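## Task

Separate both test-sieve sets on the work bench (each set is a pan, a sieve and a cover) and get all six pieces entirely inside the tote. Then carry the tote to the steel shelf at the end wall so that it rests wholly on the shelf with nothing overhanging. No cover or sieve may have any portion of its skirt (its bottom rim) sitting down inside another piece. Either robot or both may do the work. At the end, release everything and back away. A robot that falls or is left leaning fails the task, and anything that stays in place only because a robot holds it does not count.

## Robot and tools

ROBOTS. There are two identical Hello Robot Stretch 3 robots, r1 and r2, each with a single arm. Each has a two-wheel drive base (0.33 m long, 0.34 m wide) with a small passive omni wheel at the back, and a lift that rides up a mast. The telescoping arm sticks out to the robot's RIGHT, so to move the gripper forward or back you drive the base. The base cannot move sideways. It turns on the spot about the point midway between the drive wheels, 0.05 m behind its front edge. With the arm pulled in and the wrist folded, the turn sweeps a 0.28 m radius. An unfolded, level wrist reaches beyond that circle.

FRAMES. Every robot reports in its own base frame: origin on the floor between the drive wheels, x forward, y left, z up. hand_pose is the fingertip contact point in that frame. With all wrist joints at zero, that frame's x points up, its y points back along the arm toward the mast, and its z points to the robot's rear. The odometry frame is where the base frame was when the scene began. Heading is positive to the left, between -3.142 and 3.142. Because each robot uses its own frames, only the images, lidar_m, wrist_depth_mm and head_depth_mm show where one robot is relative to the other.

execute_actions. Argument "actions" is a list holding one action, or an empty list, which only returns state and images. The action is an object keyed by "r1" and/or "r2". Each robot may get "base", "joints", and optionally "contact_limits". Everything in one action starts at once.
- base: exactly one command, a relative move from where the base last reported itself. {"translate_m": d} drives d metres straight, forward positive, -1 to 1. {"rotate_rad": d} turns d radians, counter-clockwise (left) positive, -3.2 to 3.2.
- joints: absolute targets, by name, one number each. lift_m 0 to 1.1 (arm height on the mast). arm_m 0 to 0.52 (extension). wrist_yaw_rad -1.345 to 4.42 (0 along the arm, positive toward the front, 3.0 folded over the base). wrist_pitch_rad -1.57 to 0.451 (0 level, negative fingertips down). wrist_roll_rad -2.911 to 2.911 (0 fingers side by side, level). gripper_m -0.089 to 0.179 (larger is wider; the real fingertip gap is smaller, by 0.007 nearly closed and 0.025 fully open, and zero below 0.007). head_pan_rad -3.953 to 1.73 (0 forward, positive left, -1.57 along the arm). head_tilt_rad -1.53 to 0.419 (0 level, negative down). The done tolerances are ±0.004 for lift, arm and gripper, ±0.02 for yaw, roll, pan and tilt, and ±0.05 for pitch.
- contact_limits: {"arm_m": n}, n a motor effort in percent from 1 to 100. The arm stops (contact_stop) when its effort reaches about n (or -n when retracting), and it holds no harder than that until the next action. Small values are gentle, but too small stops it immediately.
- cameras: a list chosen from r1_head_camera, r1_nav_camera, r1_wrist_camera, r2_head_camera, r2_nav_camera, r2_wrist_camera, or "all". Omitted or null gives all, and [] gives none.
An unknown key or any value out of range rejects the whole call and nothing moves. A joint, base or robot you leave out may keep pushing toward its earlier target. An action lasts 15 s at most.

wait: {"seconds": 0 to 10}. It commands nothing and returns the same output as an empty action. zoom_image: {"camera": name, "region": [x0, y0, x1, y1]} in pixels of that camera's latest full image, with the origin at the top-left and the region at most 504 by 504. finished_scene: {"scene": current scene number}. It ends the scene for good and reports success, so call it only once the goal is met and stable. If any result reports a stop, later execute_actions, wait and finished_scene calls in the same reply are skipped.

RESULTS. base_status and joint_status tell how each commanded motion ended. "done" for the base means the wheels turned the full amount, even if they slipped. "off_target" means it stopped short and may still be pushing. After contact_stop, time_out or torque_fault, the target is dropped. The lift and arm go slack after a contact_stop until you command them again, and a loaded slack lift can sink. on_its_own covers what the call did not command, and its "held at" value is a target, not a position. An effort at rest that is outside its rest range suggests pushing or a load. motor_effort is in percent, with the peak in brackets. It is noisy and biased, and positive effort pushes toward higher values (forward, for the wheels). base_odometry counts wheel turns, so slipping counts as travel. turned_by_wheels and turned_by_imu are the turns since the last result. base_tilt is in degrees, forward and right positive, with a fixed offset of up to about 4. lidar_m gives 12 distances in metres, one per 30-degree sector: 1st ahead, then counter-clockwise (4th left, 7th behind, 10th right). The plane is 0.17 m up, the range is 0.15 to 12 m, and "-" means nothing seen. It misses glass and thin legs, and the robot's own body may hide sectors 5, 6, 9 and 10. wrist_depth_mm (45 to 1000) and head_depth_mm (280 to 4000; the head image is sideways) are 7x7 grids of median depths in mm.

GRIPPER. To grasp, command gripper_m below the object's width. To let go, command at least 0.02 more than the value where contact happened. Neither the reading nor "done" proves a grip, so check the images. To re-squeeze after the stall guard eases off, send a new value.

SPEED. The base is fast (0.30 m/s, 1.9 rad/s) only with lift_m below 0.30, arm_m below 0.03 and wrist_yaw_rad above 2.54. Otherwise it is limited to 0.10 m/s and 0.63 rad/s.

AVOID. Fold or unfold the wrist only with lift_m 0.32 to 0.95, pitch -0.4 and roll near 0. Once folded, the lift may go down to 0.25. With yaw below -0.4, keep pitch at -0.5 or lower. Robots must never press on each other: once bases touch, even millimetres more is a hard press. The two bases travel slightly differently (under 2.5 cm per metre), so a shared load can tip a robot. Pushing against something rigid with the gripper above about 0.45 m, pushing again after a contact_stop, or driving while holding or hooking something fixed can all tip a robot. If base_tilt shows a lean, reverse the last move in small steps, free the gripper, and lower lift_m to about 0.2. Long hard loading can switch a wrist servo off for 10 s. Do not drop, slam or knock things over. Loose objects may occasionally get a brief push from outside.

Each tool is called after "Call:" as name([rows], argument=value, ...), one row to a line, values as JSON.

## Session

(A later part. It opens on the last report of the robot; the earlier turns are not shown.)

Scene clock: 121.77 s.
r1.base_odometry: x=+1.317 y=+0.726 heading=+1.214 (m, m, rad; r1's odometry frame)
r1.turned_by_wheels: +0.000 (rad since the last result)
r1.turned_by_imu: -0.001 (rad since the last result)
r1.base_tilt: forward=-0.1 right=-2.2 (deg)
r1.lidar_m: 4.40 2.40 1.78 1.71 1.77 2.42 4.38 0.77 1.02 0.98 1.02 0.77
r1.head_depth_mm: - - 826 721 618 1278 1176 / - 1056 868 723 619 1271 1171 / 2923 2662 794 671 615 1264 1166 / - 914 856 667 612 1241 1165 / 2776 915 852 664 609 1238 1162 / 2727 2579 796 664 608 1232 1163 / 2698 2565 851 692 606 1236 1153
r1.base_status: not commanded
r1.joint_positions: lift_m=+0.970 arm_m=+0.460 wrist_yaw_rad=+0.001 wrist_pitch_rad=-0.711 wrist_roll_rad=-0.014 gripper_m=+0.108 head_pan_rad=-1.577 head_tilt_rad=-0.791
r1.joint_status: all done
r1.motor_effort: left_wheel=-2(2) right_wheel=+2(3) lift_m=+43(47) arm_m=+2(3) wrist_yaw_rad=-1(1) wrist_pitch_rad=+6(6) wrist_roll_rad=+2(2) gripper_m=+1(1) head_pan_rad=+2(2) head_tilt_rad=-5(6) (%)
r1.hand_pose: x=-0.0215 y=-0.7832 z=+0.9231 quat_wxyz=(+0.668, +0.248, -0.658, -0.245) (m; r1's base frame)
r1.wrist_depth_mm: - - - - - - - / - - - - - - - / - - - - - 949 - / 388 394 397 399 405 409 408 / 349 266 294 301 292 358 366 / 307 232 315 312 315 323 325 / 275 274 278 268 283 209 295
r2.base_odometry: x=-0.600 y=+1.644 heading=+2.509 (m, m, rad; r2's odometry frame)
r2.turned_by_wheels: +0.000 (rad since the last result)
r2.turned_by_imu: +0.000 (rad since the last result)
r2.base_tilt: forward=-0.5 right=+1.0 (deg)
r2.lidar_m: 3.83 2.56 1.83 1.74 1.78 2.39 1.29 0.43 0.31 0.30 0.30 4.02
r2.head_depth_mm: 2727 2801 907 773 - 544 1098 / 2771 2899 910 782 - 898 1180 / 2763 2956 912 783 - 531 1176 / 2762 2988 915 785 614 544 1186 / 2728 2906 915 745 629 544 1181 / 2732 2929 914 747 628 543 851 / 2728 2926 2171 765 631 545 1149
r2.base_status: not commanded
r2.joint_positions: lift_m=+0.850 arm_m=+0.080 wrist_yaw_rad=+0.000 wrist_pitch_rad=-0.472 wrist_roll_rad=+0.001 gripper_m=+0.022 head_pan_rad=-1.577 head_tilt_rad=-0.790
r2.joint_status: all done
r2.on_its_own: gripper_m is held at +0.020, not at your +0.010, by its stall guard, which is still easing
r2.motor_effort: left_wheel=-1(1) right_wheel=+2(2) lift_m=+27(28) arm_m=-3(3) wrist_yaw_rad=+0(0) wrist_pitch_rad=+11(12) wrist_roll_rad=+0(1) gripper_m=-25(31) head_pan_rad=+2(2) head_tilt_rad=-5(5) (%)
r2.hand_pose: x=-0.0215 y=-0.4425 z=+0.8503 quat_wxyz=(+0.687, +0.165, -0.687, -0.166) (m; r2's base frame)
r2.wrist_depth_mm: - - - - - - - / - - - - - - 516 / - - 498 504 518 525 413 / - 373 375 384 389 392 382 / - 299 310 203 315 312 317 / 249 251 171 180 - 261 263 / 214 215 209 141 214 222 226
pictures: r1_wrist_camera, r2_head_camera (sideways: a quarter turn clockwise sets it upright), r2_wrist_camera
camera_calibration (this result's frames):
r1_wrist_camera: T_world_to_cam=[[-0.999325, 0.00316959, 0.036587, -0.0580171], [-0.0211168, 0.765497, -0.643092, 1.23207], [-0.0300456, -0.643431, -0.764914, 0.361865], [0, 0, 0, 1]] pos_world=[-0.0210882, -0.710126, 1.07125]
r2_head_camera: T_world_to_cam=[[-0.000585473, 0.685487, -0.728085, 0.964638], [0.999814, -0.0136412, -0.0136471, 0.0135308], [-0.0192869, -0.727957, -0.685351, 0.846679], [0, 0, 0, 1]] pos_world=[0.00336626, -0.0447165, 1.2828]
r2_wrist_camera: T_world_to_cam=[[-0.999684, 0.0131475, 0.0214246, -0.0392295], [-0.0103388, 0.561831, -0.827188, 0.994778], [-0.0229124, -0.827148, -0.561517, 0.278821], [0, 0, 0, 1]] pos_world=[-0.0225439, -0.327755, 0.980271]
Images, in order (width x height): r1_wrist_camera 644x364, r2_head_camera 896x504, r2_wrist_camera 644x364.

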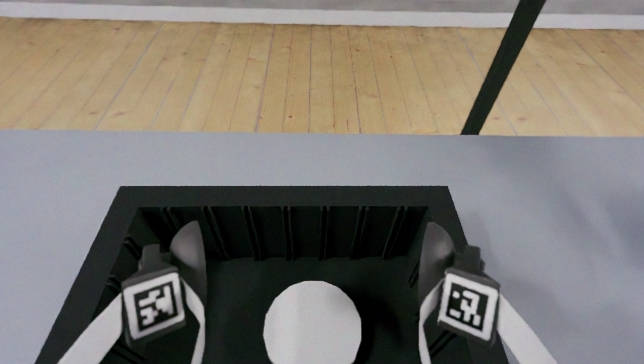

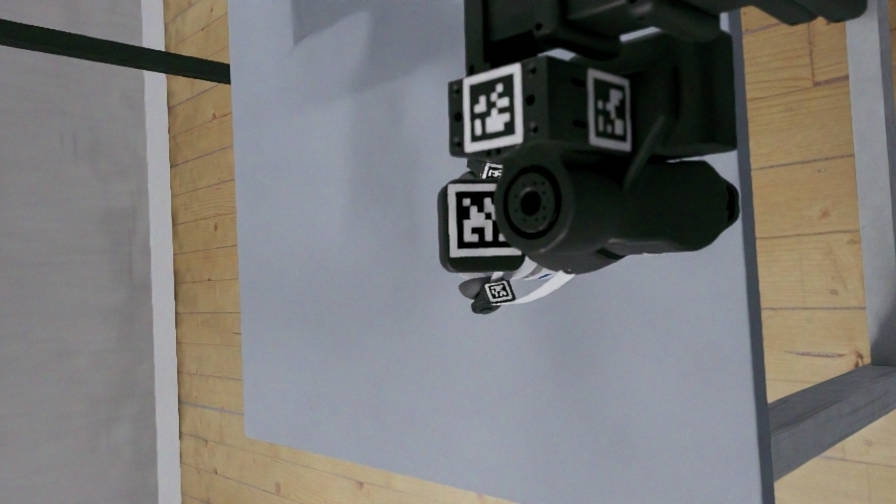

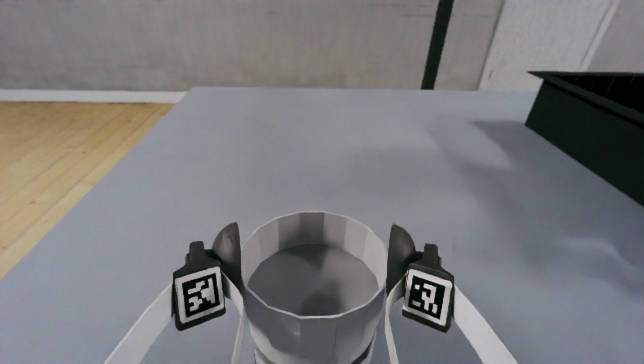

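Call:
execute_actions([
  {"r1":{"base":{"translate_m":0.56},"joints":{"arm_m":0.105,"wrist_pitch_rad":-0.45,"gripper_m":0.12}},"r2":{"joints":{"lift_m":1.0,"gripper_m":0.03,"head_tilt_rad":-1.0}}},
], cameras=["r1_wrist_camera","r2_wrist_camera","r2_head_camera"])

Scene clock: 129.10 s.
r1.base_odometry: x=+1.512 y=+1.251 heading=+1.214 (m, m, rad; r1's odometry frame)
r1.turned_by_wheels: +0.000 (rad since the last result)
r1.turned_by_imu: -0.004 (rad since the last result)
r1.base_tilt: forward=-0.1 right=-2.2 (deg)
r1.lidar_m: 3.84 2.44 1.74 1.71 1.77 2.41 1.30 1.30 1.02 0.98 0.35 3.97
r1.head_depth_mm: 2787 - - - 618 1275 1170 / 2702 - - - 619 1279 1166 / 2795 2864 - - 614 1244 1169 / 2737 2833 - - 612 1237 1164 / 2744 2708 871 711 612 1240 1162 / 2735 2608 851 712 608 703 1024 / 2704 2592 933 709 606 631 1153
r1.base_status: done
r1.joint_positions: lift_m=+0.970 arm_m=+0.105 wrist_yaw_rad=+0.001 wrist_pitch_rad=-0.470 wrist_roll_rad=-0.014 gripper_m=+0.120 head_pan_rad=-1.577 head_tilt_rad=-0.791
r1.joint_status: all done
r1.motor_effort: left_wheel=-2(2) right_wheel=+2(7) lift_m=+43(43) arm_m=-2(2) wrist_yaw_rad=+0(1) wrist_pitch_rad=+11(12) wrist_roll_rad=+2(2) gripper_m=-2(56) head_pan_rad=+2(2) head_tilt_rad=-6(5) (%)
r1.hand_pose: x=-0.0214 y=-0.4678 z=+0.9710 quat_wxyz=(+0.693, +0.166, -0.683, -0.164) (m; r1's base frame)
r1.wrist_depth_mm: - - - - - - - / - - - - - - - / - - - 718 718 740 573 / - - 557 573 572 581 518 / - - 464 466 470 482 462 / - - 398 399 401 412 414 / - 332 343 349 353 341 353
r2.base_odometry: x=-0.600 y=+1.644 heading=+2.509 (m, m, rad; r2's odometry frame)
r2.turned_by_wheels: +0.000 (rad since the last result)
r2.turned_by_imu: +0.001 (rad since the last result)
r2.base_tilt: forward=-0.4 right=+1.0 (deg)
r2.lidar_m: 3.82 2.56 1.83 1.74 1.80 2.40 1.29 0.44 0.31 0.30 0.30 4.04
r2.head_depth_mm: - - 674 619 580 1209 1130 / - - 681 621 580 1203 1163 / - - - 622 582 1203 1164 / - 486 687 615 580 1209 1162 / 2450 807 710 621 571 1208 1133 / 2439 825 711 623 572 1110 1130 / 2442 865 713 623 571 1246 1131
r2.base_status: not commanded
r2.joint_positions: lift_m=+1.000 arm_m=+0.080 wrist_yaw_rad=+0.000 wrist_pitch_rad=-0.473 wrist_roll_rad=+0.001 gripper_m=+0.034 head_pan_rad=-1.577 head_tilt_rad=-0.987
r2.joint_status: gripper_m off_target (ended at +0.034, target +0.030); the others done
r2.motor_effort: left_wheel=-1(1) right_wheel=+2(2) lift_m=+27(29) arm_m=-4(3) wrist_yaw_rad=+1(0) wrist_pitch_rad=+12(12) wrist_roll_rad=-1(1) gripper_m=-20(21) head_pan_rad=+2(2) head_tilt_rad=-8(28) (%)
r2.hand_pose: x=-0.0215 y=-0.4424 z=+1.0001 quat_wxyz=(+0.687, +0.166, -0.687, -0.166) (m; r2's base frame)
r2.wrist_depth_mm: - - - - - - - / - - - - - - - / - - - - - - - / - - 628 652 662 591 597 / - - 520 203 544 534 477 / - 459 173 180 - 441 421 / - 366 357 142 363 379 382
pictures: r1_wrist_camera, r2_head_camera (sideways: a quarter turn clockwise sets it upright), r2_wrist_camera
camera_calibration (this result's frames):
r1_wrist_camera: T_world_to_cam=[[-0.999333, 0.0116003, 0.0346341, -0.0548665], [-0.0211288, 0.589871, -0.807221, 1.0987], [-0.0297936, -0.807414, -0.589232, 0.354185], [0, 0, 0, 1]] pos_world=[-0.0210632, -0.36148, 1.09749]
r2_head_camera: T_world_to_cam=[[0.000202895, 0.814695, -0.579889, 0.771531], [0.999831, -0.0108255, -0.0148591, 0.0151049], [-0.0183832, -0.579788, -0.81456, 1.0147], [0, 0, 0, 1]] pos_world=[0.00339447, -0.0400908, 1.27416]
r2_wrist_camera: T_world_to_cam=[[-0.999684, 0.0131321, 0.0214341, -0.0424572], [-0.0103384, 0.562441, -0.826773, 1.11851], [-0.0229127, -0.826733, -0.562127, 0.363829], [0, 0, 0, 1]] pos_world=[-0.0225439, -0.32775, 1.13018]
Images, in order (width x height): r1_wrist_camera 644x364, r2_head_camera 896x504, r2_wrist_camera 644x364.

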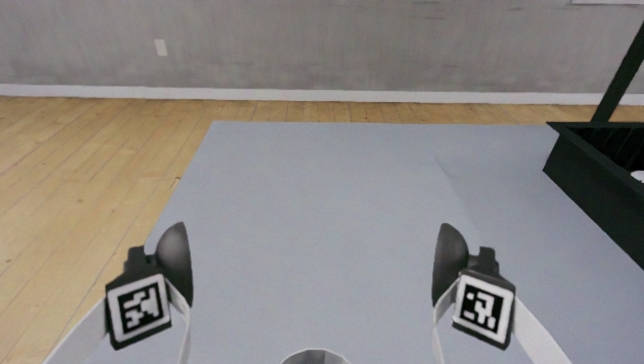

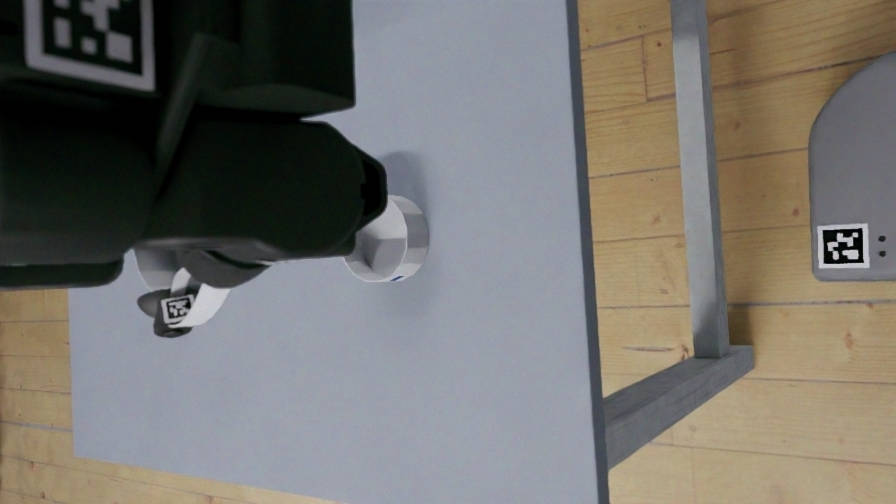

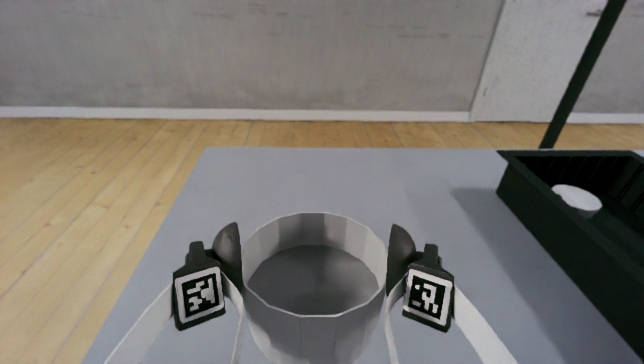

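Separated.

Call:
execute_actions([
  {"r1":{"joints":{"lift_m":0.818}},"r2":{"base":{"translate_m":-0.45},"joints":{"arm_m":0.36,"wrist_pitch_rad":-0.7,"lift_m":1.02,"head_tilt_rad":-0.79}}},
], cameras=["r1_wrist_camera","r2_wrist_camera","r2_head_camera"])

Scene clock: 135.53 s.
r1.base_odometry: x=+1.512 y=+1.251 heading=+1.214 (m, m, rad; r1's odometry frame)
r1.turned_by_wheels: +0.000 (rad since the last result)
r1.turned_by_imu: -0.002 (rad since the last result)
r1.base_tilt: forward=-0.2 right=-2.2 (deg)
r1.lidar_m: 3.83 2.44 1.74 1.71 1.78 2.42 1.30 1.30 1.02 0.98 0.35 3.98
r1.head_depth_mm: 2778 1440 876 738 - - - / 2756 2672 871 749 - 1272 1176 / 2755 2650 868 754 - 1267 1158 / 2750 2632 867 752 - 1261 1167 / 2731 2586 859 730 599 1240 1161 / 2703 2584 852 713 607 702 1022 / 2706 2587 932 707 607 632 1156
r1.base_status: not commanded
r1.joint_positions: lift_m=+0.818 arm_m=+0.105 wrist_yaw_rad=+0.001 wrist_pitch_rad=-0.469 wrist_roll_rad=-0.014 gripper_m=+0.120 head_pan_rad=-1.577 head_tilt_rad=-0.791
r1.joint_status: all done
r1.motor_effort: left_wheel=-2(3) right_wheel=+2(2) lift_m=+32(36) arm_m=-2(2) wrist_yaw_rad=-1(0) wrist_pitch_rad=+11(11) wrist_roll_rad=+2(2) gripper_m=+1(0) head_pan_rad=+2(2) head_tilt_rad=-5(5) (%)
r1.hand_pose: x=-0.0214 y=-0.4679 z=+0.8195 quat_wxyz=(+0.693, +0.166, -0.683, -0.163) (m; r1's base frame)
r1.wrist_depth_mm: - - - - - - - / - - 534 551 557 567 497 / - 391 396 399 401 409 410 / - 309 311 313 316 317 322 / 258 258 257 197 261 265 265 / 218 - 198 180 202 228 223 / 193 185 180 156 188 188 196
r2.base_odometry: x=-0.237 y=+1.378 heading=+2.509 (m, m, rad; r2's odometry frame)
r2.turned_by_wheels: +0.000 (rad since the last result)
r2.turned_by_imu: +0.000 (rad since the last result)
r2.base_tilt: forward=-0.5 right=+1.0 (deg)
r2.lidar_m: 4.25 2.54 1.82 1.73 1.77 2.36 4.46 0.46 0.33 0.31 0.32 0.43
r2.head_depth_mm: 2859 2782 902 684 625 575 1120 / 2870 2848 821 718 627 564 1181 / - 2723 890 706 623 564 1182 / - 658 893 724 625 565 1179 / 2792 2897 855 704 626 563 1183 / 2731 2937 909 742 629 555 1184 / 2733 2885 911 741 628 555 1185
r2.base_status: done
r2.joint_positions: lift_m=+1.020 arm_m=+0.360 wrist_yaw_rad=+0.000 wrist_pitch_rad=-0.717 wrist_roll_rad=+0.001 gripper_m=+0.034 head_pan_rad=-1.577 head_tilt_rad=-0.793
r2.joint_status: all done
r2.motor_effort: left_wheel=-1(7) right_wheel=+2(4) lift_m=+27(29) arm_m=+7(6) wrist_yaw_rad=+0(0) wrist_pitch_rad=+9(12) wrist_roll_rad=-1(1) gripper_m=-20(19) head_pan_rad=+2(2) head_tilt_rad=+2(20) (%)
r2.hand_pose: x=-0.0216 y=-0.6820 z=+0.9717 quat_wxyz=(+0.662, +0.248, -0.662, -0.249) (m; r2's base frame)
r2.wrist_depth_mm: - - - - - - - / - - - - - - - / - - - - - - - / 469 471 463 373 376 494 492 / 412 409 340 202 407 421 435 / 357 364 174 180 - 319 380 / 323 327 247 142 326 272 343
pictures: r1_wrist_camera, r2_head_camera (sideways: a quarter turn clockwise sets it upright), r2_wrist_camera
camera_calibration (this result's frames):
r1_wrist_camera: T_world_to_cam=[[-0.999333, 0.0116224, 0.0346262, -0.0496016], [-0.0211289, 0.58934, -0.807609, 0.976528], [-0.029793, -0.807801, -0.588702, 0.264235], [0, 0, 0, 1]] pos_world=[-0.0210631, -0.361482, 0.945925]
r2_head_camera: T_world_to_cam=[[-0.000575059, 0.687866, -0.725837, 0.961709], [0.999814, -0.0135906, -0.0136717, 0.0135628], [-0.0192689, -0.72571, -0.687731, 0.849773], [0, 0, 0, 1]] pos_world=[0.00336691, -0.0446537, 1.28264]
r2_wrist_camera: T_world_to_cam=[[-0.999682, 0.00783033, 0.0239824, -0.0448438], [-0.0101476, 0.745518, -0.666408, 1.19887], [-0.0230975, -0.666439, -0.745201, 0.437004], [0, 0, 0, 1]] pos_world=[-0.0225701, -0.602192, 1.12567]
Images, in order (width x height): r1_wrist_camera 644x364, r2_head_camera 896x504, r2_wrist_camera 644x364.

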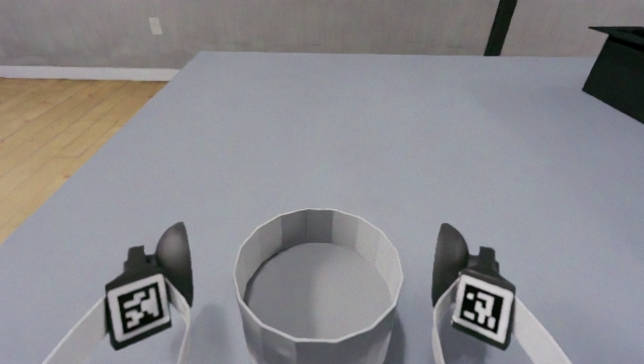

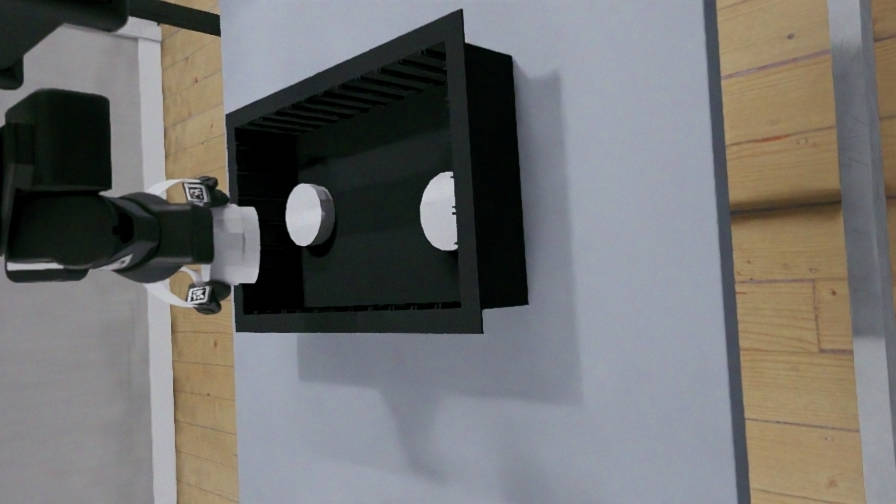

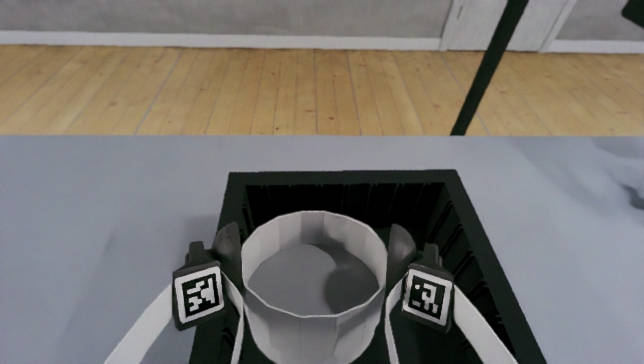

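Call:
execute_actions([
  {"r1":{"joints":{"gripper_m":0.01}},"r2":{"base":{"translate_m":-0.018},"joints":{"arm_m":0.365,"lift_m":0.95}}},
], cameras=[])

Call:
execute_actions([
  {"r1":{"joints":{"lift_m":0.85}},"r2":{"joints":{"lift_m":0.88}}},
], cameras=["r1_wrist_camera","r2_wrist_camera","r2_head_camera"])

Scene clock: 138.77 s.
r1.base_odometry: x=+1.512 y=+1.251 heading=+1.214 (m, m, rad; r1's odometry frame)
r1.turned_by_wheels: +0.000 (rad since the last result)
r1.turned_by_imu: -0.001 (rad since the last result)
r1.base_tilt: forward=-0.2 right=-2.2 (deg)
r1.lidar_m: 3.83 2.44 1.75 1.71 1.77 2.42 1.30 1.30 1.02 0.98 0.35 4.00
r1.head_depth_mm: 2757 1475 874 742 - - - / 2792 2630 869 748 - 1271 1170 / 2788 2653 867 754 - 1268 1171 / 2765 2652 859 752 - 1260 1166 / 2748 2637 857 732 599 1240 1159 / 2722 2587 851 712 608 700 1026 / 2705 2596 933 708 606 631 1156
r1.base_status: not commanded
r1.joint_positions: lift_m=+0.818 arm_m=+0.105 wrist_yaw_rad=-0.001 wrist_pitch_rad=-0.465 wrist_roll_rad=-0.012 gripper_m=+0.012 head_pan_rad=-1.577 head_tilt_rad=-0.791
r1.joint_status: all done
r1.motor_effort: left_wheel=-2(3) right_wheel=+3(3) lift_m=+32(32) arm_m=-2(2) wrist_yaw_rad=+1(1) wrist_pitch_rad=+8(10) wrist_roll_rad=+2(2) gripper_m=-32(100) head_pan_rad=+3(2) head_tilt_rad=-6(6) (%)
r1.hand_pose: x=-0.0217 y=-0.4684 z=+0.8204 quat_wxyz=(+0.692, +0.164, -0.684, -0.163) (m; r1's base frame)
r1.wrist_depth_mm: - - - - - - - / - - 551 552 565 573 498 / - 418 402 405 408 412 416 / - 309 313 315 320 322 327 / 257 259 259 199 272 264 268 / 218 219 180 181 173 226 227 / 189 185 176 157 189 196 196
r2.base_odometry: x=-0.223 y=+1.367 heading=+2.509 (m, m, rad; r2's odometry frame)
r2.turned_by_wheels: +0.000 (rad since the last result)
r2.turned_by_imu: +0.001 (rad since the last result)
r2.base_tilt: forward=-0.5 right=+1.1 (deg)
r2.lidar_m: 4.28 2.55 1.81 1.73 1.78 2.37 4.45 0.46 0.33 0.31 0.32 0.43
r2.head_depth_mm: 2746 - 849 703 622 574 1124 / 2678 1078 822 665 624 564 1176 / - - 873 724 627 562 1181 / 2716 - 845 707 627 563 1181 / 2746 2919 856 651 628 565 1185 / 2746 2906 908 744 626 553 1183 / 2711 2890 914 743 628 554 1192
r2.base_status: done
r2.joint_positions: lift_m=+0.950 arm_m=+0.365 wrist_yaw_rad=+0.000 wrist_pitch_rad=-0.717 wrist_roll_rad=+0.001 gripper_m=+0.034 head_pan_rad=-1.577 head_tilt_rad=-0.793
r2.joint_status: all done
r2.motor_effort: left_wheel=-1(4) right_wheel=+2(3) lift_m=+12(23) arm_m=+5(4) wrist_yaw_rad=+0(0) wrist_pitch_rad=+9(9) wrist_roll_rad=-1(1) gripper_m=-20(19) head_pan_rad=+2(2) head_tilt_rad=+2(2) (%)
r2.hand_pose: x=-0.0216 y=-0.6869 z=+0.9025 quat_wxyz=(+0.662, +0.248, -0.662, -0.249) (m; r2's base frame)
r2.wrist_depth_mm: - - - - - - - / - - - - - - - / 444 443 314 317 323 479 479 / 375 377 320 339 343 383 408 / 326 320 256 204 332 262 347 / 289 286 174 180 - 226 306 / 261 252 253 141 265 215 268
pictures: none
No camera images: the call's "cameras" was empty. Leave "cameras" out to get every camera's image.

Scene clock: 140.87 s.
r1.base_odometry: x=+1.512 y=+1.251 heading=+1.214 (m, m, rad; r1's odometry frame)
r1.turned_by_wheels: +0.000 (rad since the last result)
r1.turned_by_imu: -0.001 (rad since the last result)
r1.base_tilt: forward=-0.2 right=-2.3 (deg)
r1.lidar_m: 3.83 2.44 1.74 1.71 1.77 2.41 1.30 1.30 1.02 0.98 0.35 4.01
r1.head_depth_mm: 2746 1475 874 772 - - 1137 / 2829 2673 872 - - 1290 1169 / 2747 2621 868 - - 1265 1165 / 2760 2630 865 - - 1264 1160 / 2725 2631 859 679 610 1243 1158 / 2732 2606 857 708 608 701 1032 / 2687 2598 935 707 607 631 1152
r1.base_status: not commanded
r1.joint_positions: lift_m=+0.850 arm_m=+0.105 wrist_yaw_rad=-0.003 wrist_pitch_rad=-0.462 wrist_roll_rad=-0.007 gripper_m=+0.014 head_pan_rad=-1.577 head_tilt_rad=-0.791
r1.joint_status: all done
r1.motor_effort: left_wheel=-1(10) right_wheel=+3(9) lift_m=+43(42) arm_m=-2(2) wrist_yaw_rad=+3(24) wrist_pitch_rad=+6(11) wrist_roll_rad=+0(2) gripper_m=-1(31) head_pan_rad=+2(1) head_tilt_rad=-6(5) (%)
r1.hand_pose: x=-0.0222 y=-0.4688 z=+0.8528 quat_wxyz=(+0.691, +0.162, -0.686, -0.163) (m; r1's base frame)
r1.wrist_depth_mm: - - - - - - - / - - 646 647 661 663 496 / - - 470 477 476 479 459 / - 367 371 372 375 376 378 / - 301 255 317 307 310 311 / 260 255 211 - 262 263 266 / 224 224 219 224 229 229 231
r2.base_odometry: x=-0.223 y=+1.367 heading=+2.509 (m, m, rad; r2's odometry frame)
r2.turned_by_wheels: +0.000 (rad since the last result)
r2.turned_by_imu: +0.000 (rad since the last result)
r2.base_tilt: forward=-0.5 right=+1.0 (deg)
r2.lidar_m: 4.27 2.54 1.82 1.73 1.78 2.37 4.42 0.46 0.33 0.31 0.32 0.43
r2.head_depth_mm: 2760 2871 - - 624 574 1125 / 2790 - 801 665 625 563 1175 / 2789 - 846 724 627 562 1174 / 2796 2987 823 704 627 564 1182 / 2734 2865 855 650 630 566 1184 / 2715 2927 910 740 626 553 1190 / 2754 2909 915 745 628 555 1183
r2.base_status: not commanded
r2.joint_positions: lift_m=+0.880 arm_m=+0.365 wrist_yaw_rad=+0.000 wrist_pitch_rad=-0.717 wrist_roll_rad=+0.001 gripper_m=+0.034 head_pan_rad=-1.577 head_tilt_rad=-0.793
r2.joint_status: all done
r2.motor_effort: left_wheel=-1(1) right_wheel=+3(2) lift_m=+12(12) arm_m=+6(5) wrist_yaw_rad=+0(0) wrist_pitch_rad=+9(9) wrist_roll_rad=-1(1) gripper_m=-19(19) head_pan_rad=+3(1) head_tilt_rad=+2(2) (%)
r2.hand_pose: x=-0.0216 y=-0.6869 z=+0.8325 quat_wxyz=(+0.662, +0.248, -0.662, -0.249) (m; r2's base frame)
r2.wrist_depth_mm: - - - - - - - / 393 404 258 263 267 413 440 / 330 216 282 288 298 235 361 / 284 182 279 271 288 226 289 / 249 161 246 203 259 228 164 / 134 148 175 181 - 218 156 / 120 148 194 141 197 201 157
pictures: r1_wrist_camera, r2_head_camera (sideways: a quarter turn clockwise sets it upright), r2_wrist_camera
camera_calibration (this result's frames):
r1_wrist_camera: T_world_to_cam=[[-0.999428, 0.0184589, 0.028353, -0.0429551], [-0.0122606, 0.58347, -0.812042, 1.00514], [-0.0315325, -0.811925, -0.58291, 0.276143], [0, 0, 0, 1]] pos_world=[-0.0218994, -0.361467, 0.978397]
r2_head_camera: T_world_to_cam=[[-0.000575058, 0.687866, -0.725837, 0.961709], [0.999814, -0.0135906, -0.0136717, 0.0135628], [-0.0192689, -0.72571, -0.687731, 0.849773], [0, 0, 0, 1]] pos_world=[0.00336691, -0.0446537, 1.28264]
r2_wrist_camera: T_world_to_cam=[[-0.999682, 0.00781521, 0.0239874, -0.0414815], [-0.0101477, 0.745937, -0.665939, 1.10963], [-0.0230975, -0.66597, -0.745621, 0.330683], [0, 0, 0, 1]] pos_world=[-0.0225701, -0.607168, 0.986508]
Images, in order (width x height): r1_wrist_camera 644x364, r2_head_camera 896x504, r2_wrist_camera 644x364.

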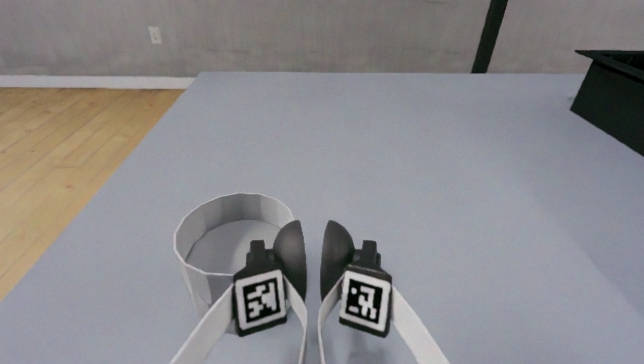

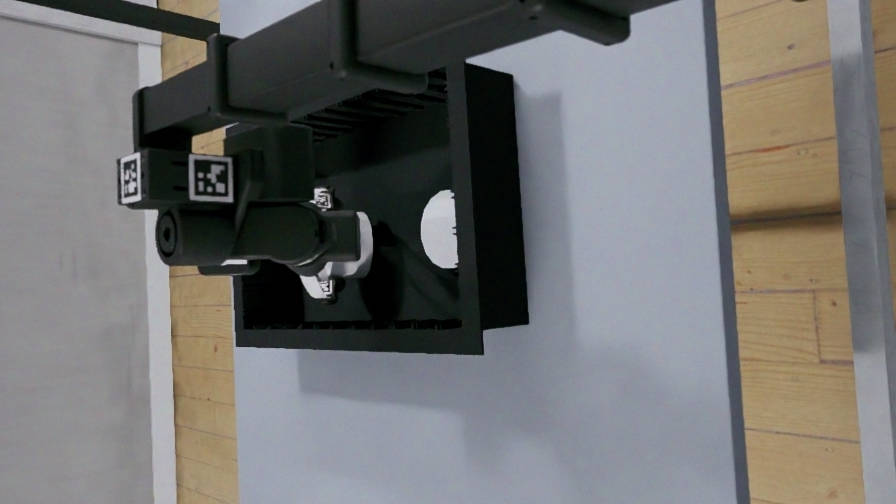

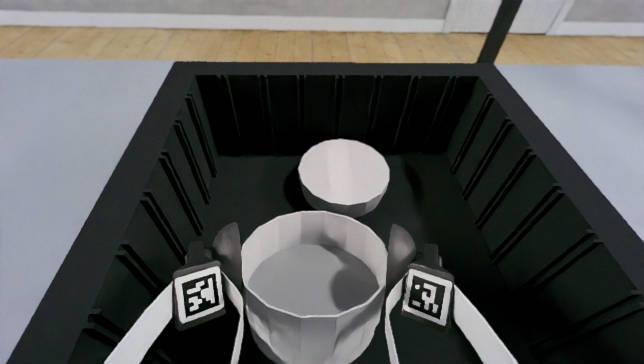

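Call:
execute_actions([
  {"r1":{"joints":{"lift_m":0.88}},"r2":{"joints":{"lift_m":0.852,"arm_m":0.372}}},
], cameras=["r2_wrist_camera"])

Call:
execute_actions([
  {"r1":{"base":{"translate_m":0.045},"joints":{"gripper_m":0.13,"arm_m":0.13}},"r2":{"joints":{"gripper_m":0.1}}},
], cameras=["r1_wrist_camera","r2_wrist_camera"])

Call:
execute_actions([
  {"r1":{"joints":{"lift_m":0.809}},"r2":{"joints":{"lift_m":0.97}}},
], cameras=["r1_wrist_camera","r2_wrist_camera"])

Scene clock: 142.87 s.
r1.base_odometry: x=+1.512 y=+1.251 heading=+1.214 (m, m, rad; r1's odometry frame)
r1.turned_by_wheels: +0.000 (rad since the last result)
r1.turned_by_imu: -0.001 (rad since the last result)
r1.base_tilt: forward=-0.1 right=-2.2 (deg)
r1.lidar_m: 3.83 2.44 1.75 1.71 1.78 2.42 1.30 1.30 1.02 0.98 0.35 4.00
r1.head_depth_mm: 2747 1466 903 - - 1278 1157 / 2787 2664 899 - - 1268 1168 / 2782 2645 891 - - 1259 1166 / 2760 2644 884 - - 1241 1165 / 2730 2632 859 671 608 1238 1159 / 2703 2601 857 710 609 704 1024 / 2719 2570 934 709 607 631 1164
r1.base_status: not commanded
r1.joint_positions: lift_m=+0.880 arm_m=+0.105 wrist_yaw_rad=-0.003 wrist_pitch_rad=-0.463 wrist_roll_rad=-0.007 gripper_m=+0.014 head_pan_rad=-1.577 head_tilt_rad=-0.791
r1.joint_status: all done
r1.motor_effort: left_wheel=-2(2) right_wheel=+3(2) lift_m=+43(45) arm_m=-1(1) wrist_yaw_rad=+4(4) wrist_pitch_rad=+7(7) wrist_roll_rad=+0(0) gripper_m=-1(0) head_pan_rad=+2(2) head_tilt_rad=-5(5) (%)
r1.hand_pose: x=-0.0222 y=-0.4686 z=+0.8826 quat_wxyz=(+0.691, +0.162, -0.686, -0.163) (m; r1's base frame)
r1.wrist_depth_mm: - - - - - - - / - - - - - - 696 / - - 537 536 538 537 492 / - 454 422 418 426 427 426 / - 343 285 359 347 351 355 / - 292 254 - 298 298 300 / 257 254 243 253 259 259 260
r2.base_odometry: x=-0.223 y=+1.367 heading=+2.509 (m, m, rad; r2's odometry frame)
r2.turned_by_wheels: +0.000 (rad since the last result)
r2.turned_by_imu: +0.000 (rad since the last result)
r2.base_tilt: forward=-0.5 right=+0.9 (deg)
r2.lidar_m: 4.27 2.54 1.81 1.72 1.77 2.37 4.45 0.46 0.33 0.31 0.32 0.43
r2.head_depth_mm: 2783 1527 933 - - 1275 1125 / 2855 3012 - 664 625 575 1179 / 2758 2992 838 728 626 562 1190 / 2778 2961 871 707 627 563 1182 / 2756 2916 854 651 628 564 1178 / 2730 2909 914 742 628 552 1178 / 2757 2921 914 745 630 554 1186
r2.base_status: not commanded
r2.joint_positions: lift_m=+0.853 arm_m=+0.372 wrist_yaw_rad=+0.000 wrist_pitch_rad=-0.677 wrist_roll_rad=+0.000 gripper_m=+0.034 head_pan_rad=-1.577 head_tilt_rad=-0.793
r2.joint_status: all done
r2.motor_effort: left_wheel=-1(1) right_wheel=+3(3) lift_m=+7(10) arm_m=+5(7) wrist_yaw_rad=-1(0) wrist_pitch_rad=-11(12) wrist_roll_rad=+0(0) gripper_m=-16(20) head_pan_rad=+2(2) head_tilt_rad=+2(2) (%)
r2.hand_pose: x=-0.0216 y=-0.7013 z=+0.8121 quat_wxyz=(+0.667, +0.235, -0.667, -0.235) (m; r2's base frame)
r2.wrist_depth_mm: - - - - - - - / 388 372 240 247 250 249 432 / 315 189 267 273 279 227 336 / 264 162 259 243 268 228 163 / 129 161 226 210 237 224 155 / 116 153 192 185 - 203 156 / 115 148 180 177 181 185 157
pictures: r2_wrist_camera
camera_calibration (this result's frames):
r2_wrist_camera: T_world_to_cam=[[-0.99967, 0.00809748, 0.0243748, -0.0409786], [-0.0111378, 0.71847, -0.695468, 1.11146], [-0.0231441, -0.69551, -0.718143, 0.262881], [0, 0, 0, 1]] pos_world=[-0.0225017, -0.615386, 0.962773]
Images, in order (width x height): r2_wrist_camera 644x364.

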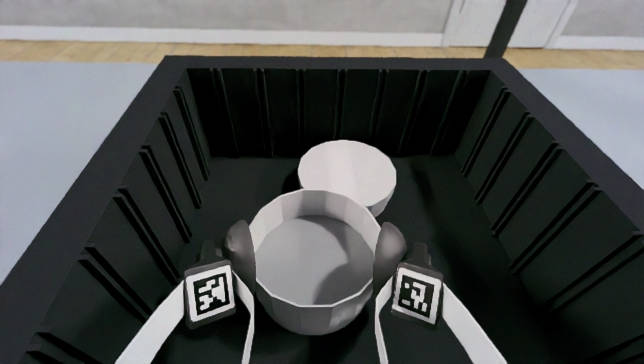

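Scene clock: 145.20 s.
r1.base_odometry: x=+1.528 y=+1.293 heading=+1.214 (m, m, rad; r1's odometry frame)
r1.turned_by_wheels: +0.000 (rad since the last result)
r1.turned_by_imu: -0.001 (rad since the last result)
r1.base_tilt: forward=-0.1 right=-2.1 (deg)
r1.lidar_m: 3.80 2.44 1.76 1.71 1.78 2.43 1.34 1.35 1.02 0.35 0.34 3.94
r1.head_depth_mm: 2777 1476 915 - - 1274 1157 / 2776 2643 923 - 593 1270 1167 / 2768 2653 922 - 589 1243 1169 / 2721 2616 900 - 586 1249 1167 / 2726 2666 884 692 610 1240 1146 / 2710 2562 855 711 607 637 1124 / 2696 2595 2072 1685 631 1234 1151
r1.base_status: done
r1.joint_positions: lift_m=+0.880 arm_m=+0.130 wrist_yaw_rad=-0.003 wrist_pitch_rad=-0.463 wrist_roll_rad=-0.007 gripper_m=+0.130 head_pan_rad=-1.577 head_tilt_rad=-0.791
r1.joint_status: all done
r1.motor_effort: left_wheel=-3(5) right_wheel=+3(5) lift_m=+43(43) arm_m=+2(3) wrist_yaw_rad=+4(4) wrist_pitch_rad=+7(7) wrist_roll_rad=+0(0) gripper_m=+0(86) head_pan_rad=+1(2) head_tilt_rad=-5(6) (%)
r1.hand_pose: x=-0.0221 y=-0.4932 z=+0.8826 quat_wxyz=(+0.691, +0.162, -0.686, -0.163) (m; r1's base frame)
r1.wrist_depth_mm: - - - - - - - / - - - - - - - / - - 537 544 549 547 514 / - - 422 424 420 430 430 / - - 344 346 352 351 352 / - - 286 254 298 306 300 / - 250 250 221 257 250 261
r2.base_odometry: x=-0.223 y=+1.367 heading=+2.509 (m, m, rad; r2's odometry frame)
r2.turned_by_wheels: +0.000 (rad since the last result)
r2.turned_by_imu: +0.000 (rad since the last result)
r2.base_tilt: forward=-0.5 right=+1.0 (deg)
r2.lidar_m: 4.28 2.54 1.81 1.72 1.77 2.37 4.42 0.46 0.33 0.31 0.32 0.43
r2.head_depth_mm: 2812 2764 930 - - 1262 1122 / 2815 3046 - 665 626 561 1178 / 2810 2972 836 724 625 563 1185 / 2768 2939 899 706 626 564 1185 / 2775 2884 854 648 629 566 1187 / 2740 2925 909 743 628 555 1189 / 2707 2916 909 745 630 555 1186
r2.base_status: not commanded
r2.joint_positions: lift_m=+0.852 arm_m=+0.372 wrist_yaw_rad=+0.000 wrist_pitch_rad=-0.708 wrist_roll_rad=+0.000 gripper_m=+0.100 head_pan_rad=-1.577 head_tilt_rad=-0.793
r2.joint_status: all done
r2.motor_effort: left_wheel=-2(1) right_wheel=+3(2) lift_m=+11(11) arm_m=+5(5) wrist_yaw_rad=+0(0) wrist_pitch_rad=+4(11) wrist_roll_rad=-1(0) gripper_m=+0(80) head_pan_rad=+1(2) head_tilt_rad=+1(2) (%)
r2.hand_pose: x=-0.0216 y=-0.6956 z=+0.8062 quat_wxyz=(+0.663, +0.245, -0.663, -0.245) (m; r2's base frame)
r2.wrist_depth_mm: - - - - - - - / 355 214 239 246 249 235 395 / 296 172 271 271 285 225 180 / 144 162 253 219 251 227 155 / 121 161 214 201 226 217 155 / 115 142 186 178 196 200 156 / 115 166 174 177 177 180 156
pictures: r1_wrist_camera, r2_wrist_camera
camera_calibration (this result's frames):
r1_wrist_camera: T_world_to_cam=[[-0.999431, 0.0182524, 0.0283693, -0.0434248], [-0.0123621, 0.584303, -0.811442, 1.04345], [-0.0313871, -0.811331, -0.583745, 0.274676], [0, 0, 0, 1]] pos_world=[-0.0218796, -0.386042, 1.00827]
r2_wrist_camera: T_world_to_cam=[[-0.99967, 0.00736186, 0.0246128, -0.0415886], [-0.0111206, 0.739645, -0.672905, 1.09988], [-0.0231586, -0.672957, -0.739319, 0.295341], [0, 0, 0, 1]] pos_world=[-0.0225039, -0.61446, 0.959487]
Images, in order (width x height): r1_wrist_camera 644x364, r2_wrist_camera 644x364.

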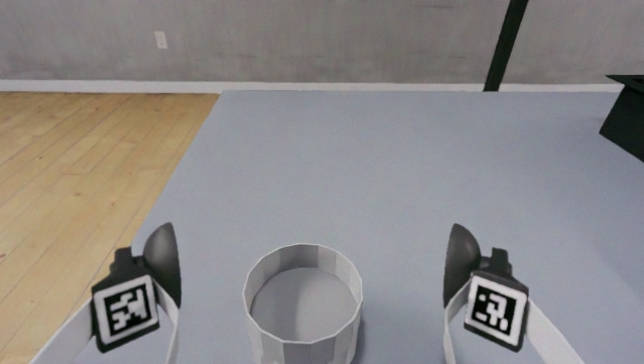

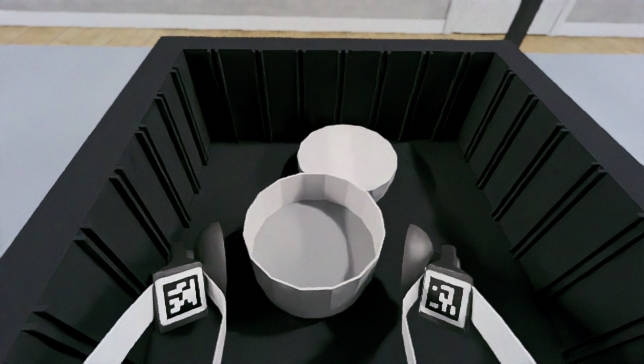

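Scene clock: 147.10 s.
r1.base_odometry: x=+1.528 y=+1.293 heading=+1.214 (m, m, rad; r1's odometry frame)
r1.turned_by_wheels: +0.000 (rad since the last result)
r1.turned_by_imu: +0.000 (rad since the last result)
r1.base_tilt: forward=-0.1 right=-2.2 (deg)
r1.lidar_m: 3.80 2.44 1.76 1.71 1.78 2.42 1.34 1.35 1.02 0.35 0.34 3.96
r1.head_depth_mm: 2832 1469 868 741 - - - / 2781 2636 868 759 - 1269 1170 / 2743 2674 867 766 - 1269 1169 / 2745 2647 863 - - 1240 1165 / 2717 2640 857 692 603 1241 1147 / 2718 2615 856 708 610 637 1122 / 2720 2563 2048 1679 633 1229 1163
r1.base_status: not commanded
r1.joint_positions: lift_m=+0.809 arm_m=+0.130 wrist_yaw_rad=-0.003 wrist_pitch_rad=-0.463 wrist_roll_rad=-0.007 gripper_m=+0.130 head_pan_rad=-1.577 head_tilt_rad=-0.791
r1.joint_status: all done
r1.motor_effort: left_wheel=-2(2) right_wheel=+2(3) lift_m=+32(34) arm_m=+2(2) wrist_yaw_rad=+5(3) wrist_pitch_rad=+7(7) wrist_roll_rad=+0(0) gripper_m=+0(0) head_pan_rad=+1(2) head_tilt_rad=-5(5) (%)
r1.hand_pose: x=-0.0221 y=-0.4932 z=+0.8119 quat_wxyz=(+0.691, +0.162, -0.686, -0.163) (m; r1's base frame)
r1.wrist_depth_mm: - - - - - - - / - - 523 536 542 543 553 / - - 383 385 386 393 397 / - 298 299 223 305 305 311 / - 254 230 200 250 252 253 / 214 - 197 168 212 222 215 / 184 178 182 180 185 179 188
r2.base_odometry: x=-0.223 y=+1.367 heading=+2.509 (m, m, rad; r2's odometry frame)
r2.turned_by_wheels: +0.000 (rad since the last result)
r2.turned_by_imu: +0.000 (rad since the last result)
r2.base_tilt: forward=-0.4 right=+1.0 (deg)
r2.lidar_m: 4.27 2.55 1.81 1.73 1.77 2.36 4.44 0.46 0.33 0.31 0.32 0.43
r2.head_depth_mm: - - 904 702 626 573 1126 / - 2762 820 664 625 564 1179 / - 2794 902 725 625 561 1182 / - - 851 707 626 564 1186 / 2750 2897 852 647 627 566 1183 / 2752 2876 913 744 627 553 1181 / 2726 2929 912 743 628 554 1186
r2.base_status: not commanded
r2.joint_positions: lift_m=+0.970 arm_m=+0.372 wrist_yaw_rad=+0.000 wrist_pitch_rad=-0.709 wrist_roll_rad=+0.000 gripper_m=+0.100 head_pan_rad=-1.577 head_tilt_rad=-0.793
r2.joint_status: all done
r2.motor_effort: left_wheel=-1(2) right_wheel=+3(3) lift_m=+27(28) arm_m=+5(5) wrist_yaw_rad=+0(0) wrist_pitch_rad=+5(5) wrist_roll_rad=+0(1) gripper_m=-1(0) head_pan_rad=+2(2) head_tilt_rad=+2(2) (%)
r2.hand_pose: x=-0.0216 y=-0.6955 z=+0.9232 quat_wxyz=(+0.663, +0.246, -0.663, -0.246) (m; r2's base frame)
r2.wrist_depth_mm: - - - - - - - / - - - - - - - / 468 477 485 484 500 509 516 / 410 410 315 339 335 433 434 / 355 356 348 341 357 351 374 / 311 312 314 293 322 246 331 / 280 208 278 273 285 218 293
pictures: r1_wrist_camera, r2_wrist_camera
camera_calibration (this result's frames):
r1_wrist_camera: T_world_to_cam=[[-0.999431, 0.0182476, 0.0283723, -0.041425], [-0.0123617, 0.584448, -0.811337, 0.986074], [-0.0313871, -0.811226, -0.58389, 0.233606], [0, 0, 0, 1]] pos_world=[-0.0218797, -0.386045, 0.937614]
r2_wrist_camera: T_world_to_cam=[[-0.99967, 0.00734179, 0.0246189, -0.044487], [-0.01112, 0.740212, -0.672281, 1.17826], [-0.023159, -0.672333, -0.739886, 0.382836], [0, 0, 0, 1]] pos_world=[-0.0225039, -0.614444, 1.07647]
Images, in order (width x height): r1_wrist_camera 644x364, r2_wrist_camera 644x364.

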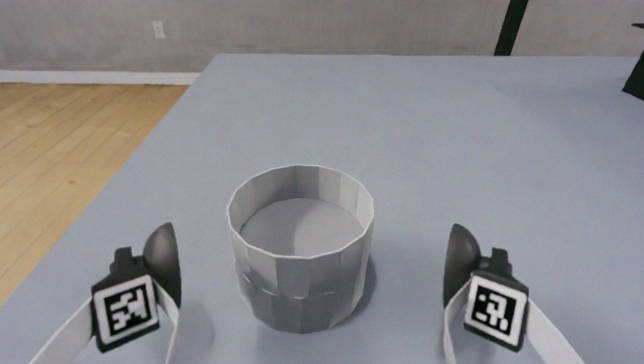

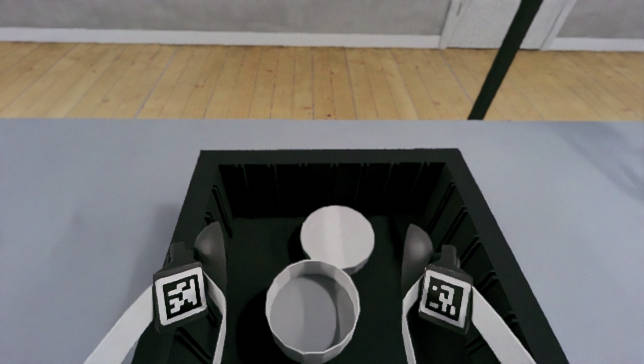

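Call:
execute_actions([
  {"r1":{"base":{"translate_m":0.006},"joints":{"arm_m":0.152,"lift_m":0.812,"wrist_yaw_rad":0,"wrist_roll_rad":0}},"r2":{"base":{"translate_m":0.468},"joints":{"arm_m":0.08,"wrist_pitch_rad":-0.45,"gripper_m":0.12}}},
], cameras=["r1_wrist_camera"])

Call:
execute_actions([
  {"r1":{"joints":{"gripper_m":0.02}},"r2":{"joints":{"lift_m":0.79}}},
], cameras=["r1_wrist_camera","r2_wrist_camera"])

Scene clock: 154.00 s.
r1.base_odometry: x=+1.530 y=+1.299 heading=+1.214 (m, m, rad; r1's odometry frame)
r1.turned_by_wheels: +0.000 (rad since the last result)
r1.turned_by_imu: -0.002 (rad since the last result)
r1.base_tilt: forward=-0.2 right=-2.2 (deg)
r1.lidar_m: 3.79 2.44 1.76 1.71 1.77 2.42 1.35 1.35 1.01 0.34 0.34 3.94
r1.head_depth_mm: 2820 2675 874 742 - - - / 2796 2646 870 - - 1272 1171 / 2740 2664 868 - - 1253 1172 / 2724 2656 860 - - 1241 1161 / 2740 2621 862 695 609 1235 1141 / 2747 2611 855 712 607 640 1125 / 2720 2570 2088 1698 646 1256 1159
r1.base_status: done
r1.joint_positions: lift_m=+0.812 arm_m=+0.152 wrist_yaw_rad=-0.003 wrist_pitch_rad=-0.463 wrist_roll_rad=-0.007 gripper_m=+0.130 head_pan_rad=-1.577 head_tilt_rad=-0.791
r1.joint_status: all done
r1.motor_effort: left_wheel=-2(7) right_wheel=+2(9) lift_m=+43(49) arm_m=+2(2) wrist_yaw_rad=+4(3) wrist_pitch_rad=+7(7) wrist_roll_rad=+2(4) gripper_m=+0(1) head_pan_rad=+1(2) head_tilt_rad=-5(5) (%)
r1.hand_pose: x=-0.0221 y=-0.5152 z=+0.8145 quat_wxyz=(+0.691, +0.162, -0.686, -0.163) (m; r1's base frame)
r1.wrist_depth_mm: - - - - - - - / - - 526 537 540 547 552 / - - 385 390 394 395 402 / - 317 305 305 307 310 313 / - 259 233 200 250 257 256 / 218 - 201 175 208 224 217 / 189 180 180 153 187 181 190
r2.base_odometry: x=-0.600 y=+1.644 heading=+2.509 (m, m, rad; r2's odometry frame)
r2.turned_by_wheels: +0.000 (rad since the last result)
r2.turned_by_imu: +0.003 (rad since the last result)
r2.base_tilt: forward=-0.5 right=+1.1 (deg)
r2.lidar_m: 3.82 2.57 1.83 1.74 1.79 2.40 1.29 0.44 0.31 0.30 0.30 4.01
r2.head_depth_mm: 2818 2996 - - 599 561 1183 / 2783 3042 - - 598 553 1183 / 2768 2933 - - 601 552 1182 / 2761 2893 - - 614 553 1182 / 2735 2885 940 739 629 543 1185 / 2775 2898 910 743 626 544 861 / 2733 2877 2187 762 629 546 1152
r2.base_status: done
r2.joint_positions: lift_m=+0.970 arm_m=+0.080 wrist_yaw_rad=+0.000 wrist_pitch_rad=-0.470 wrist_roll_rad=+0.000 gripper_m=+0.120 head_pan_rad=-1.577 head_tilt_rad=-0.793
r2.joint_status: all done
r2.motor_effort: left_wheel=-1(2) right_wheel=+2(8) lift_m=+27(27) arm_m=-3(5) wrist_yaw_rad=-1(0) wrist_pitch_rad=+11(12) wrist_roll_rad=-1(0) gripper_m=+0(71) head_pan_rad=+2(2) head_tilt_rad=+2(2) (%)
r2.hand_pose: x=-0.0215 y=-0.4428 z=+0.9707 quat_wxyz=(+0.688, +0.165, -0.687, -0.165) (m; r2's base frame)
r2.wrist_depth_mm: - - - - - - - / - - - - - - - / - - - - - - - / - - 597 603 598 569 594 / - - 473 484 504 490 437 / - 423 393 402 407 410 392 / - 328 335 343 347 350 350
pictures: r1_wrist_camera
camera_calibration (this result's frames):
r1_wrist_camera: T_world_to_cam=[[-0.999433, 0.0181431, 0.0283735, -0.0411306], [-0.0124216, 0.584505, -0.811295, 1.00105], [-0.0313038, -0.811187, -0.583948, 0.217368], [0, 0, 0, 1]] pos_world=[-0.0218682, -0.408044, 0.940242]
Images, in order (width x height): r1_wrist_camera 644x364.

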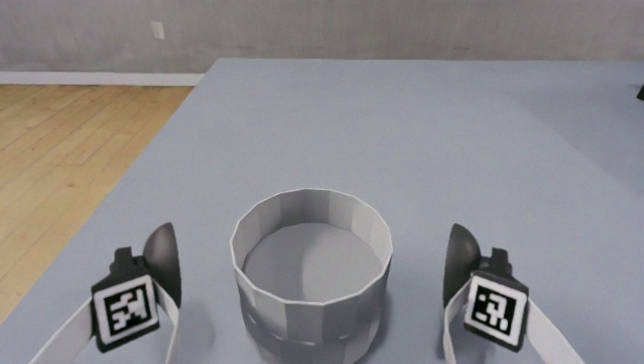

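Scene clock: 156.47 s.
r1.base_odometry: x=+1.530 y=+1.299 heading=+1.214 (m, m, rad; r1's odometry frame)
r1.turned_by_wheels: +0.000 (rad since the last result)
r1.turned_by_imu: -0.001 (rad since the last result)
r1.base_tilt: forward=-0.1 right=-2.3 (deg)
r1.lidar_m: 3.78 2.44 1.76 1.71 1.77 2.42 1.35 1.35 1.01 0.34 0.34 3.93
r1.head_depth_mm: 2801 2665 876 741 - - - / 2795 2662 872 - - 1275 1171 / 2756 2646 866 - - 1252 1164 / 2744 2635 862 - - 1243 1159 / 2739 2643 859 716 609 1239 1142 / 2712 2598 855 711 608 635 1124 / 2732 2570 2083 1693 648 1251 1158
r1.base_status: not commanded
r1.joint_positions: lift_m=+0.812 arm_m=+0.152 wrist_yaw_rad=-0.002 wrist_pitch_rad=-0.462 wrist_roll_rad=-0.007 gripper_m=+0.020 head_pan_rad=-1.577 head_tilt_rad=-0.791
r1.joint_status: all done
r1.motor_effort: left_wheel=-2(2) right_wheel=+2(2) lift_m=+41(43) arm_m=+2(2) wrist_yaw_rad=+2(3) wrist_pitch_rad=+6(10) wrist_roll_rad=+2(2) gripper_m=+0(93) head_pan_rad=+2(2) head_tilt_rad=-5(5) (%)
r1.hand_pose: x=-0.0219 y=-0.5154 z=+0.8149 quat_wxyz=(+0.691, +0.162, -0.686, -0.162) (m; r1's base frame)
r1.wrist_depth_mm: - - - - - - - / - - 541 542 546 545 550 / - - 387 286 391 399 402 / - 316 303 237 310 310 317 / - 252 252 249 255 257 257 / 219 213 217 216 217 217 219 / 185 185 181 186 186 188 190
r2.base_odometry: x=-0.600 y=+1.644 heading=+2.509 (m, m, rad; r2's odometry frame)
r2.turned_by_wheels: +0.000 (rad since the last result)
r2.turned_by_imu: +0.000 (rad since the last result)
r2.base_tilt: forward=-0.6 right=+1.1 (deg)
r2.lidar_m: 3.82 2.56 1.83 1.74 1.79 2.39 1.29 0.43 0.31 0.30 0.30 4.03
r2.head_depth_mm: 2849 2901 903 738 659 - 1177 / 2751 2883 905 737 - - 1089 / 2783 2865 905 738 - - 1180 / 2747 2908 909 743 - 547 1179 / 2735 2881 909 745 613 543 1180 / 2756 2932 908 742 628 543 861 / 2707 2928 2174 766 628 545 1145
r2.base_status: not commanded
r2.joint_positions: lift_m=+0.790 arm_m=+0.080 wrist_yaw_rad=+0.000 wrist_pitch_rad=-0.470 wrist_roll_rad=+0.000 gripper_m=+0.120 head_pan_rad=-1.577 head_tilt_rad=-0.793
r2.joint_status: all done
r2.motor_effort: left_wheel=-1(1) right_wheel=+2(2) lift_m=+11(22) arm_m=-4(4) wrist_yaw_rad=+1(1) wrist_pitch_rad=+10(11) wrist_roll_rad=-1(0) gripper_m=+1(0) head_pan_rad=+2(2) head_tilt_rad=+2(2) (%)
r2.hand_pose: x=-0.0215 y=-0.4429 z=+0.7917 quat_wxyz=(+0.688, +0.165, -0.687, -0.165) (m; r2's base frame)
r2.wrist_depth_mm: - - - - - - - / - - 536 557 578 588 410 / - 360 363 373 375 386 380 / 273 268 277 277 284 286 293 / 215 219 220 203 232 228 231 / 181 187 178 183 181 190 192 / 157 152 153 143 160 161 162
pictures: r1_wrist_camera, r2_wrist_camera
camera_calibration (this result's frames):
r1_wrist_camera: T_world_to_cam=[[-0.999449, 0.0172762, 0.0283532, -0.041371], [-0.0129519, 0.583438, -0.812054, 1.00151], [-0.0305716, -0.811974, -0.582893, 0.216186], [0, 0, 0, 1]] pos_world=[-0.0217676, -0.408068, 0.940467]
r2_wrist_camera: T_world_to_cam=[[-0.999672, 0.0127128, 0.022212, -0.0387713], [-0.0112913, 0.559782, -0.828563, 0.94673], [-0.0229673, -0.828542, -0.559455, 0.243417], [0, 0, 0, 1]] pos_world=[-0.0224781, -0.327789, 0.921467]
Images, in order (width x height): r1_wrist_camera 644x364, r2_wrist_camera 644x364.

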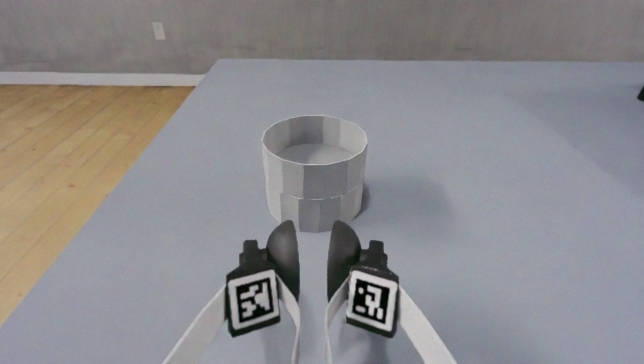

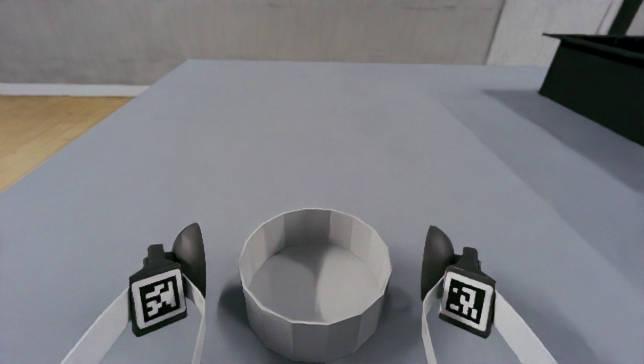

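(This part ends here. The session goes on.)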